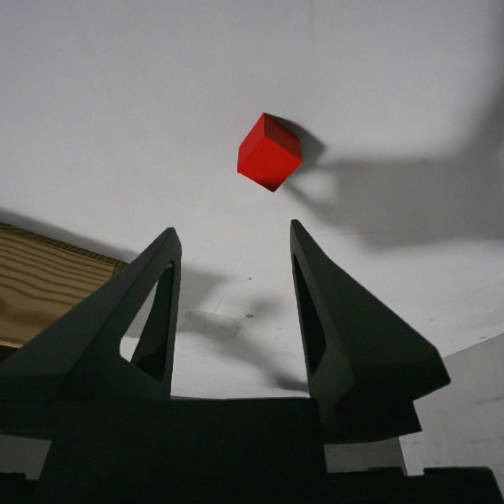

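Emit:
execute_actions:
  actions:
    - {"rows":[[-1.05,1.988,1.85,-0.83,-0.35,1.29,-0.815,0.395,1.32,0.48,0.01,0.42,1.58,0.1],[-1.05,1.988,1.85,-0.83,-0.35,1.29,-0.815,0.39,1.32,0.475,0.025,0.42,1.5,0.1],[-1.05,1.988,1.85,-0.83,-0.35,1.29,-0.815,0.385,1.325,0.47,0.04,0.415,1.42,0.1],[-1.05,1.988,1.85,-0.83,-0.35,1.29,-0.815,0.38,1.33,0.465,0.055,0.41,1.34,0.1],[-1.05,1.988,1.85,-0.83,-0.35,1.29,-0.815,0.375,1.335,0.46,0.07,0.41,1.26,0.1],[-1.05,1.988,1.85,-0.83,-0.35,1.29,-0.815,0.37,1.34,0.455,0.085,0.405,1.18,0.1],[-1.05,1.988,1.85,-0.83,-0.35,1.29,-0.815,0.365,1.345,0.45,0.1,0.40,1.1,0.1],[-1.05,1.988,1.85,-0.83,-0.35,1.29,-0.815,0.36,1.35,0.445,0.115,0.40,1.02,0.1],[-1.05,1.988,1.85,-0.83,-0.35,1.29,-0.815,0.355,1.355,0.44,0.13,0.395,0.94,0.1],[-1.05,1.988,1.85,-0.83,-0.35,1.29,-0.815,0.35,1.36,0.435,0.145,0.395,0.86,0.1],[-1.05,1.988,1.85,-0.83,-0.35,1.29,-0.815,0.348,1.365,0.43,0.16,0.39,0.79,0.1],[-1.05,1.988,1.85,-0.83,-0.35,1.29,-0.815,0.346,1.37,0.425,0.17,0.39,0.73,0.1],[-1.05,1.988,1.85,-0.83,-0.35,1.29,-0.815,0.345,1.38,0.42,0.18,0.39,0.69,0.1],[-1.05,1.988,1.85,-0.83,-0.35,1.29,-0.815,0.345,1.39,0.415,0.19,0.385,0.67,0.1]]}
  pictures: false

Emit:
execute_actions:
  actions:
    - {"rows":[[-1.05,1.988,1.85,-0.83,-0.35,1.29,-0.815,0.34,1.40,0.43,0.205,0.385,0.67,0.1],[-1.05,1.988,1.85,-0.83,-0.35,1.29,-0.815,0.336,1.414,0.44,0.22,0.38,0.67,0.1],[-1.05,1.988,1.85,-0.83,-0.35,1.29,-0.815,0.332,1.428,0.445,0.235,0.378,0.67,0.1],[-1.05,1.988,1.85,-0.83,-0.35,1.29,-0.815,0.328,1.442,0.448,0.25,0.375,0.67,0.1],[-1.05,1.988,1.85,-0.83,-0.35,1.29,-0.815,0.324,1.456,0.45,0.265,0.372,0.67,0.1],[-1.05,1.988,1.85,-0.83,-0.35,1.29,-0.815,0.32,1.47,0.453,0.28,0.37,0.67,0.1],[-1.05,1.988,1.85,-0.83,-0.35,1.29,-0.815,0.316,1.484,0.456,0.295,0.367,0.67,0.1],[-1.05,1.988,1.85,-0.83,-0.35,1.29,-0.815,0.312,1.498,0.459,0.31,0.364,0.67,0.1],[-1.05,1.988,1.85,-0.83,-0.35,1.29,-0.815,0.308,1.512,0.462,0.32,0.36,0.67,0.1],[-1.05,1.988,1.85,-0.83,-0.35,1.29,-0.815,0.304,1.526,0.465,0.33,0.358,0.67,0.1],[-1.05,1.988,1.85,-0.83,-0.35,1.29,-0.815,0.30,1.54,0.468,0.34,0.356,0.67,0.1],[-1.05,1.988,1.85,-0.83,-0.35,1.29,-0.815,0.296,1.554,0.471,0.345,0.356,0.67,0.1],[-1.05,1.988,1.85,-0.83,-0.35,1.29,-0.815,0.292,1.568,0.474,0.345,0.356,0.67,0.1],[-1.05,1.988,1.85,-0.83,-0.35,1.29,-0.815,0.288,1.58,0.476,0.345,0.356,0.67,0.1]]}
  pictures: false

Emit:
execute_actions:
  actions:
    - {"steps":8}

Scene clock: 692.87 s of 5550.00 s.
left_arm: end_effector_position=(+0.4461, +0.0338, +0.1972) grip_measured=-0.798 end_effector_quat_wxyz=(+0.139, +0.793, +0.569, -0.169) | right_arm: end_effector_position=(+0.2178, -0.2125, +0.0533) grip_measured=+0.098 end_effector_quat_wxyz=(+0.004, +0.243, +0.970, +0.009)
Joint positions: left_arm=[-1.012  1.987  1.813 -0.824 -0.367  1.284  0.01 ] | right_arm=[0.353 1.374 0.438 0.14  0.396 0.857 0.052]
Joint velocities: left_arm=[ 0.017 -0.007 -0.002 -0.11   0.051 -0.066 -0.   ] | right_arm=[-0.002  0.203 -0.085  0.227 -0.066 -1.223 -0.001]
Joint torques (N m, as the arm reports them, + toward a larger angle): left_arm=[-11.73 -10.08   9.12   0.55   0.49   0.06] | right_arm=[ 1.09 -4.02  0.69  0.49 -0.05 -0.03]
Steps of this call (steps 1 to 30: the robot went on to your last target; steps 31 to 100: nothing new was sent; then 35.00 s passed at rest; steps 101 to 115: all 15 steps of this action). Readings (joint positions):
101: left_arm=[-1.012 1.987 1.813 -0.824 -0.367 1.284] | right_arm=[0.404 1.315 0.496 -0.011 0.425 1.646]
102: left_arm=[-1.012 1.987 1.813 -0.824 -0.367 1.284] | right_arm=[0.403 1.315 0.496 -0.007 0.424 1.621]
104: left_arm=[-1.012 1.987 1.813 -0.824 -0.367 1.284] | right_arm=[0.396 1.315 0.493 0.011 0.420 1.541]
108: left_arm=[-1.012 1.987 1.813 -0.824 -0.367 1.284] | right_arm=[0.376 1.330 0.474 0.058 0.411 1.303]
115: the state above

Scene clock: 693.37 s of 5550.00 s.
left_arm: end_effector_position=(+0.4461, +0.0338, +0.1972) grip_measured=-0.798 end_effector_quat_wxyz=(+0.139, +0.793, +0.569, -0.169) | right_arm: end_effector_position=(+0.2098, -0.2154, +0.0194) grip_measured=+0.098 end_effector_quat_wxyz=(-0.003, +0.174, +0.985, +0.001)
Joint positions: left_arm=[-1.012  1.987  1.813 -0.824 -0.367  1.284  0.01 ] | right_arm=[0.299 1.563 0.453 0.307 0.363 0.683 0.052]
Joint velocities: left_arm=[ 0.002  0.002 -0.007  0.051 -0.051 -0.037  0.   ] | right_arm=[-0.105  0.276  0.066  0.168 -0.022 -0.007 -0.001]
Joint torques (N m, as the arm reports them, + toward a larger angle): left_arm=[-11.72 -10.05   9.09   0.56   0.48   0.05] | right_arm=[ 1.65 -5.05  1.95  0.54 -0.02 -0.1 ]
Steps of this call (steps 1 to 15: all 15 steps of this action). Readings (joint positions):
1: left_arm=[-1.012 1.987 1.813 -0.824 -0.367 1.284] | right_arm=[0.352 1.381 0.436 0.146 0.394 0.821]
2: left_arm=[-1.012 1.987 1.813 -0.824 -0.367 1.284] | right_arm=[0.350 1.389 0.436 0.156 0.391 0.792]
4: left_arm=[-1.012 1.987 1.813 -0.824 -0.367 1.284] | right_arm=[0.343 1.411 0.436 0.183 0.387 0.750]
8: left_arm=[-1.012 1.987 1.813 -0.824 -0.367 1.284] | right_arm=[0.326 1.466 0.436 0.239 0.377 0.707]
15: the state above

Scene clock: 693.63 s of 5550.00 s.
left_arm: end_effector_position=(+0.4461, +0.0338, +0.1972) grip_measured=-0.798 end_effector_quat_wxyz=(+0.139, +0.793, +0.569, -0.169) | right_arm: end_effector_position=(+0.2119, -0.2146, +0.0174) grip_measured=+0.098 end_effector_quat_wxyz=(+0.000, +0.175, +0.985, +0.004)
Joint positions: left_arm=[-1.012  1.987  1.813 -0.824 -0.367  1.284  0.01 ] | right_arm=[0.295 1.574 0.455 0.326 0.36  0.678 0.052]
Joint velocities: left_arm=[-0.017 -0.012 -0.017 -0.007 -0.022  0.051  0.001] | right_arm=[-0.002 -0.007 -0.002  0.051 -0.051  0.051  0.001]
Joint torques (N m, as the arm reports them, + toward a larger angle): left_arm=[-11.73 -10.06   9.08   0.55   0.5    0.06] | right_arm=[ 1.37 -4.63  2.22  0.5  -0.03 -0.12]
Steps of this call (steps 1 to 8: the robot went on to your last target). Readings (joint positions):
1: left_arm=[-1.012 1.987 1.813 -0.824 -0.367 1.284] | right_arm=[0.297 1.570 0.455 0.311 0.362 0.682]
2: left_arm=[-1.012 1.987 1.813 -0.824 -0.367 1.284] | right_arm=[0.296 1.573 0.455 0.314 0.362 0.681]
4: left_arm=[-1.012 1.987 1.813 -0.824 -0.367 1.284] | right_arm=[0.295 1.574 0.455 0.318 0.361 0.680]
8: the state above
camera_calibration (this result's frames):
cam_left_wrist: T_world_to_cam=[[-0.966667, 0.24635, 0.0697638, 0.401641], [0.255015, 0.950701, 0.176453, -0.145209], [-0.0228553, 0.188362, -0.981834, 0.311332], [0, 0, 0, 1]] pos_world=[0.432399, -0.0195367, 0.303279]
cam_right_wrist: T_world_to_cam=[[-0.395654, -0.918325, 0.0117439, -0.120858], [-0.56445, 0.253237, 0.785663, 0.150742], [-0.724468, 0.304222, -0.618543, 0.348036], [0, 0, 0, 1]] pos_world=[0.289409, -0.255041, 0.0982624]

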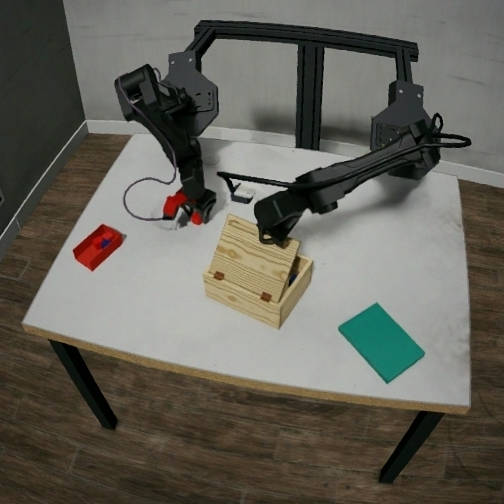

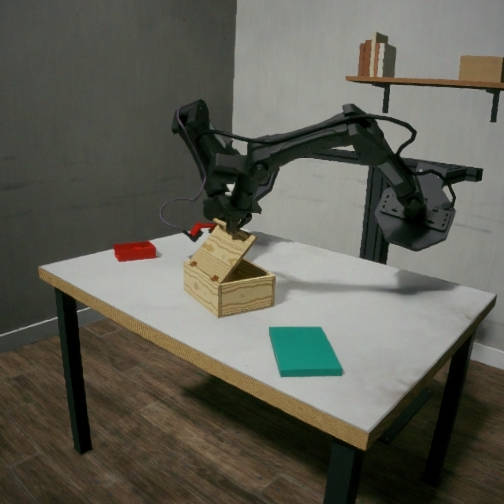

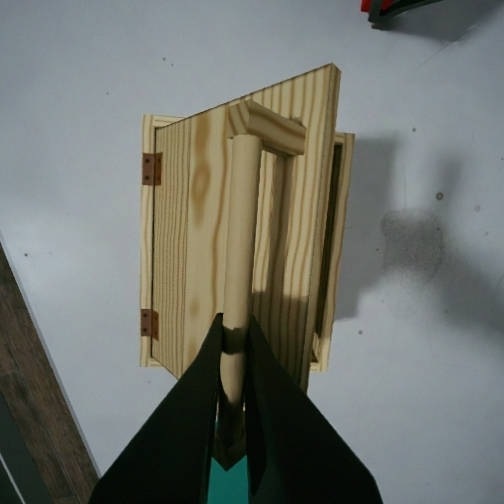

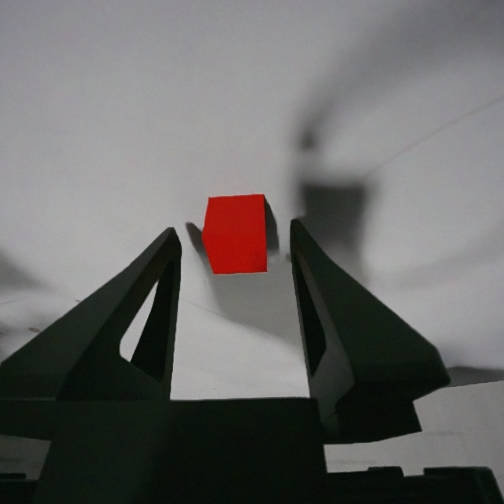

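Emit:
execute_actions:
  actions:
    - {"rows":[[-1.05,1.988,1.85,-0.83,-0.35,1.29,-0.815,0.288,1.58,0.476,0.345,0.356,0.67,-0.05],[-1.05,1.988,1.85,-0.83,-0.35,1.29,-0.815,0.288,1.58,0.476,0.345,0.356,0.67,-0.2],[-1.05,1.988,1.85,-0.83,-0.35,1.29,-0.815,0.288,1.58,0.476,0.345,0.356,0.67,-0.3],[-1.05,1.988,1.85,-0.83,-0.35,1.29,-0.815,0.288,1.58,0.476,0.345,0.356,0.67,-0.38],[-1.05,1.988,1.85,-0.83,-0.35,1.29,-0.815,0.288,1.58,0.476,0.345,0.356,0.67,-0.44],[-1.05,1.988,1.85,-0.83,-0.35,1.29,-0.815,0.288,1.58,0.476,0.345,0.356,0.67,-0.48],[-1.05,1.988,1.85,-0.83,-0.35,1.29,-0.815,0.29,1.575,0.476,0.345,0.356,0.67,-0.52],[-1.05,1.988,1.85,-0.83,-0.35,1.29,-0.815,0.295,1.57,0.476,0.345,0.36,0.67,-0.52],[-1.05,1.988,1.85,-0.83,-0.35,1.29,-0.815,0.30,1.56,0.476,0.34,0.365,0.67,-0.52],[-1.05,1.988,1.85,-0.83,-0.35,1.29,-0.815,0.31,1.54,0.476,0.33,0.37,0.68,-0.52],[-1.05,1.988,1.85,-0.83,-0.35,1.29,-0.815,0.32,1.51,0.476,0.31,0.38,0.71,-0.52],[-1.05,1.988,1.85,-0.83,-0.35,1.29,-0.815,0.335,1.48,0.476,0.28,0.395,0.76,-0.52],[-1.05,1.988,1.85,-0.83,-0.35,1.29,-0.815,0.35,1.45,0.476,0.25,0.41,0.82,-0.52],[-1.05,1.988,1.85,-0.83,-0.35,1.29,-0.815,0.37,1.42,0.476,0.22,0.43,0.89,-0.52],[-1.05,1.988,1.85,-0.83,-0.35,1.29,-0.815,0.39,1.39,0.476,0.2,0.45,0.96,-0.52]]}
  pictures: false

Emit:
execute_actions:
  actions:
    - {"rows":[[-1.05,1.988,1.85,-0.83,-0.35,1.29,-0.815,0.415,1.36,0.476,0.18,0.48,1.03,-0.52],[-1.05,1.988,1.85,-0.83,-0.35,1.29,-0.815,0.44,1.34,0.476,0.17,0.51,1.1,-0.52],[-1.05,1.988,1.85,-0.83,-0.35,1.29,-0.815,0.47,1.32,0.48,0.17,0.54,1.17,-0.52],[-1.05,1.988,1.85,-0.83,-0.35,1.29,-0.815,0.5,1.31,0.485,0.17,0.57,1.24,-0.52],[-1.05,1.988,1.85,-0.83,-0.35,1.29,-0.815,0.535,1.31,0.49,0.18,0.6,1.31,-0.52],[-1.05,1.988,1.85,-0.83,-0.35,1.29,-0.815,0.57,1.31,0.5,0.19,0.63,1.38,-0.52],[-1.05,1.988,1.85,-0.83,-0.35,1.29,-0.815,0.605,1.32,0.51,0.21,0.66,1.44,-0.52],[-1.05,1.988,1.85,-0.83,-0.35,1.29,-0.815,0.64,1.33,0.52,0.23,0.69,1.5,-0.52],[-1.05,1.988,1.85,-0.83,-0.35,1.29,-0.815,0.675,1.35,0.53,0.26,0.72,1.55,-0.52],[-1.05,1.988,1.85,-0.83,-0.35,1.29,-0.815,0.71,1.37,0.545,0.29,0.745,1.6,-0.52],[-1.05,1.988,1.85,-0.83,-0.35,1.29,-0.815,0.745,1.39,0.56,0.32,0.77,1.63,-0.52],[-1.05,1.988,1.85,-0.83,-0.35,1.29,-0.815,0.78,1.41,0.575,0.35,0.795,1.65,-0.52],[-1.05,1.988,1.85,-0.83,-0.35,1.29,-0.815,0.81,1.435,0.59,0.385,0.82,1.66,-0.52],[-1.05,1.988,1.85,-0.83,-0.35,1.29,-0.815,0.84,1.46,0.61,0.42,0.84,1.66,-0.52],[-1.05,1.988,1.85,-0.83,-0.35,1.29,-0.815,0.865,1.485,0.63,0.46,0.86,1.66,-0.52]]}
  pictures: false

Emit:
execute_actions:
  actions:
    - {"rows":[[-1.05,1.988,1.85,-0.83,-0.35,1.29,-0.815,0.88,1.51,0.65,0.50,0.87,1.66,-0.52],[-1.05,1.988,1.85,-0.83,-0.35,1.29,-0.815,0.89,1.53,0.67,0.54,0.87,1.66,-0.52],[-1.05,1.988,1.85,-0.83,-0.35,1.29,-0.815,0.89,1.55,0.69,0.58,0.87,1.66,-0.52],[-1.05,1.988,1.85,-0.83,-0.35,1.29,-0.815,0.89,1.57,0.71,0.61,0.87,1.66,-0.52],[-1.05,1.988,1.85,-0.83,-0.35,1.29,-0.815,0.885,1.59,0.73,0.635,0.87,1.66,-0.52],[-1.05,1.988,1.85,-0.83,-0.35,1.29,-0.815,0.875,1.605,0.75,0.65,0.87,1.66,-0.52],[-1.05,1.988,1.85,-0.83,-0.35,1.29,-0.815,0.865,1.62,0.77,0.655,0.87,1.66,-0.52],[-1.05,1.988,1.85,-0.83,-0.35,1.29,-0.815,0.855,1.635,0.785,0.655,0.87,1.66,-0.52],[-1.05,1.988,1.85,-0.83,-0.35,1.29,-0.815,0.845,1.65,0.80,0.655,0.87,1.66,-0.52],[-1.05,1.988,1.85,-0.83,-0.35,1.29,-0.815,0.835,1.66,0.815,0.655,0.87,1.66,-0.52],[-1.05,1.988,1.85,-0.83,-0.35,1.29,-0.815,0.83,1.666,0.825,0.655,0.87,1.66,-0.52]]}

Scene clock: 732.70 s of 5550.00 s.
left_arm: end_effector_position=(+0.4461, +0.0338, +0.1972) grip_measured=-0.798 end_effector_quat_wxyz=(+0.139, +0.793, +0.569, -0.169) | right_arm: end_effector_position=(+0.2298, -0.2042, +0.0390) grip_measured=-0.495 end_effector_quat_wxyz=(+0.025, +0.222, +0.974, +0.022)
Joint positions: left_arm=[-1.012  1.987  1.813 -0.824 -0.367  1.284  0.01 ] | right_arm=[0.342 1.464 0.455 0.27  0.389 0.786 0.024]
Joint velocities: left_arm=[-0.002 -0.007 -0.012 -0.037  0.022  0.051 -0.001] | right_arm=[ 0.525 -0.95   0.002 -0.344  0.315  1.092 -0.   ]
Joint torques (N m, as the arm reports them, + toward a larger angle): left_arm=[-11.69 -10.07   9.17   0.56   0.48   0.06] | right_arm=[ 3.62 -6.08  3.18  0.39  0.1  -0.03]
Steps of this call (steps 1 to 30: the robot went on to your last target; steps 31 to 100: nothing new was sent; then 35.23 s passed at rest; steps 101 to 115: all 15 steps of this action). Readings (joint positions):
101: left_arm=[-1.012 1.987 1.813 -0.824 -0.367 1.284] | right_arm=[0.295 1.574 0.455 0.330 0.359 0.677]
102: left_arm=[-1.012 1.987 1.813 -0.824 -0.367 1.284] | right_arm=[0.295 1.574 0.455 0.330 0.359 0.677]
104: left_arm=[-1.012 1.987 1.813 -0.824 -0.367 1.284] | right_arm=[0.295 1.574 0.455 0.330 0.359 0.677]
108: left_arm=[-1.012 1.987 1.813 -0.824 -0.367 1.284] | right_arm=[0.295 1.574 0.455 0.330 0.359 0.677]
115: the state above

Scene clock: 733.20 s of 5550.00 s.
left_arm: end_effector_position=(+0.4461, +0.0338, +0.1972) grip_measured=-0.798 end_effector_quat_wxyz=(+0.139, +0.793, +0.569, -0.169) | right_arm: end_effector_position=(+0.2728, -0.0850, +0.1224) grip_measured=-0.495 end_effector_quat_wxyz=(+0.103, +0.513, +0.836, +0.164)
Joint positions: left_arm=[-1.012  1.987  1.813 -0.824 -0.367  1.284  0.01 ] | right_arm=[0.802 1.437 0.577 0.335 0.745 1.555 0.024]
Joint velocities: left_arm=[ 0.017  0.007 -0.002 -0.037 -0.007  0.066 -0.   ] | right_arm=[ 0.823  0.735  0.501  0.769  0.593  0.652 -0.001]
Joint torques (N m, as the arm reports them, + toward a larger angle): left_arm=[-11.72 -10.05   9.1    0.55   0.49   0.05] | right_arm=[ 4.81 -4.19  5.25  0.94  0.17  0.01]
Steps of this call (steps 1 to 15: all 15 steps of this action). Readings (joint positions):
1: left_arm=[-1.012 1.987 1.813 -0.824 -0.367 1.284] | right_arm=[0.363 1.431 0.455 0.255 0.403 0.831]
2: left_arm=[-1.012 1.987 1.813 -0.824 -0.367 1.284] | right_arm=[0.386 1.400 0.455 0.242 0.421 0.881]
4: left_arm=[-1.012 1.987 1.813 -0.824 -0.367 1.284] | right_arm=[0.439 1.349 0.457 0.223 0.464 0.993]
8: left_arm=[-1.012 1.987 1.813 -0.824 -0.367 1.284] | right_arm=[0.568 1.326 0.484 0.215 0.565 1.239]
15: the state above

Scene clock: 733.70 s of 5550.00 s.
left_arm: end_effector_position=(+0.4461, +0.0338, +0.1972) grip_measured=-0.798 end_effector_quat_wxyz=(+0.139, +0.793, +0.569, -0.169) | right_arm: end_effector_position=(+0.3471, -0.0268, +0.1341) grip_measured=-0.495 end_effector_quat_wxyz=(+0.162, +0.627, +0.719, +0.251)
Joint positions: left_arm=[-1.012  1.987  1.813 -0.824 -0.367  1.284  0.01 ] | right_arm=[0.827 1.659 0.805 0.634 0.848 1.655 0.024]
Joint velocities: left_arm=[-0.012 -0.012 -0.012  0.007  0.066 -0.022  0.   ] | right_arm=[-0.017  0.002 -0.007  0.066  0.037  0.022 -0.   ]
Joint torques (N m, as the arm reports them, + toward a larger angle): left_arm=[-11.7  -10.06   9.16   0.56   0.49   0.05] | right_arm=[ 5.39 -5.26  5.07  1.21  0.09  0.06]
Steps of this call (steps 1 to 15: all 15 steps of this action). Readings (joint positions):
1: left_arm=[-1.012 1.987 1.813 -0.824 -0.367 1.284] | right_arm=[0.829 1.463 0.595 0.364 0.766 1.575]
2: left_arm=[-1.012 1.987 1.813 -0.824 -0.367 1.284] | right_arm=[0.850 1.488 0.614 0.395 0.782 1.592]
4: left_arm=[-1.012 1.987 1.813 -0.824 -0.367 1.284] | right_arm=[0.872 1.534 0.653 0.460 0.803 1.615]
8: left_arm=[-1.012 1.987 1.813 -0.824 -0.367 1.284] | right_arm=[0.870 1.606 0.734 0.566 0.830 1.641]
15: the state above
camera_calibration (this result's frames):
cam_left_wrist: T_world_to_cam=[[-0.966667, 0.24635, 0.0697638, 0.401641], [0.255015, 0.950701, 0.176453, -0.145209], [-0.0228553, 0.188362, -0.981834, 0.311332], [0, 0, 0, 1]] pos_world=[0.432399, -0.0195367, 0.303279]
cam_right_wrist: T_world_to_cam=[[-0.839341, -0.035661, -0.542434, 0.355734], [-0.488501, 0.487237, 0.723855, 0.0760026], [0.238481, 0.872541, -0.426379, 0.116198], [0, 0, 0, 1]] pos_world=[0.307998, -0.125733, 0.187492]

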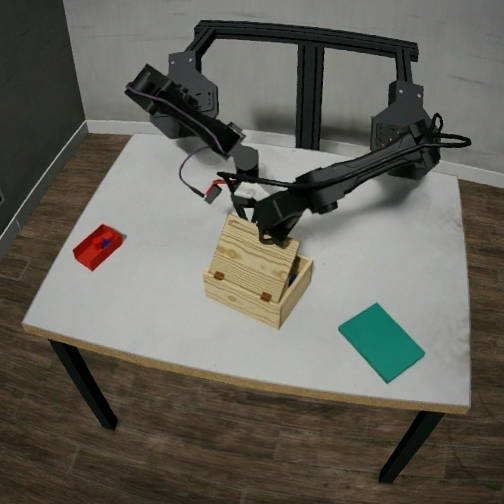

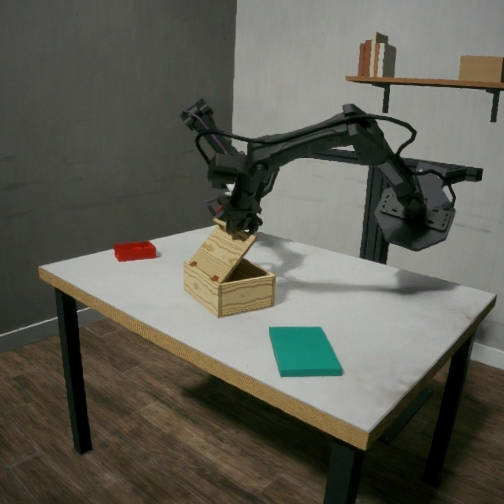

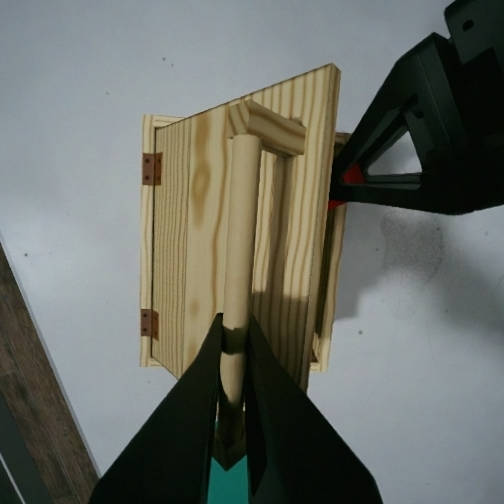

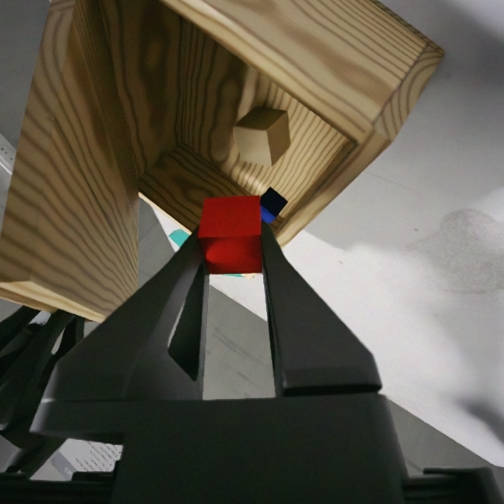

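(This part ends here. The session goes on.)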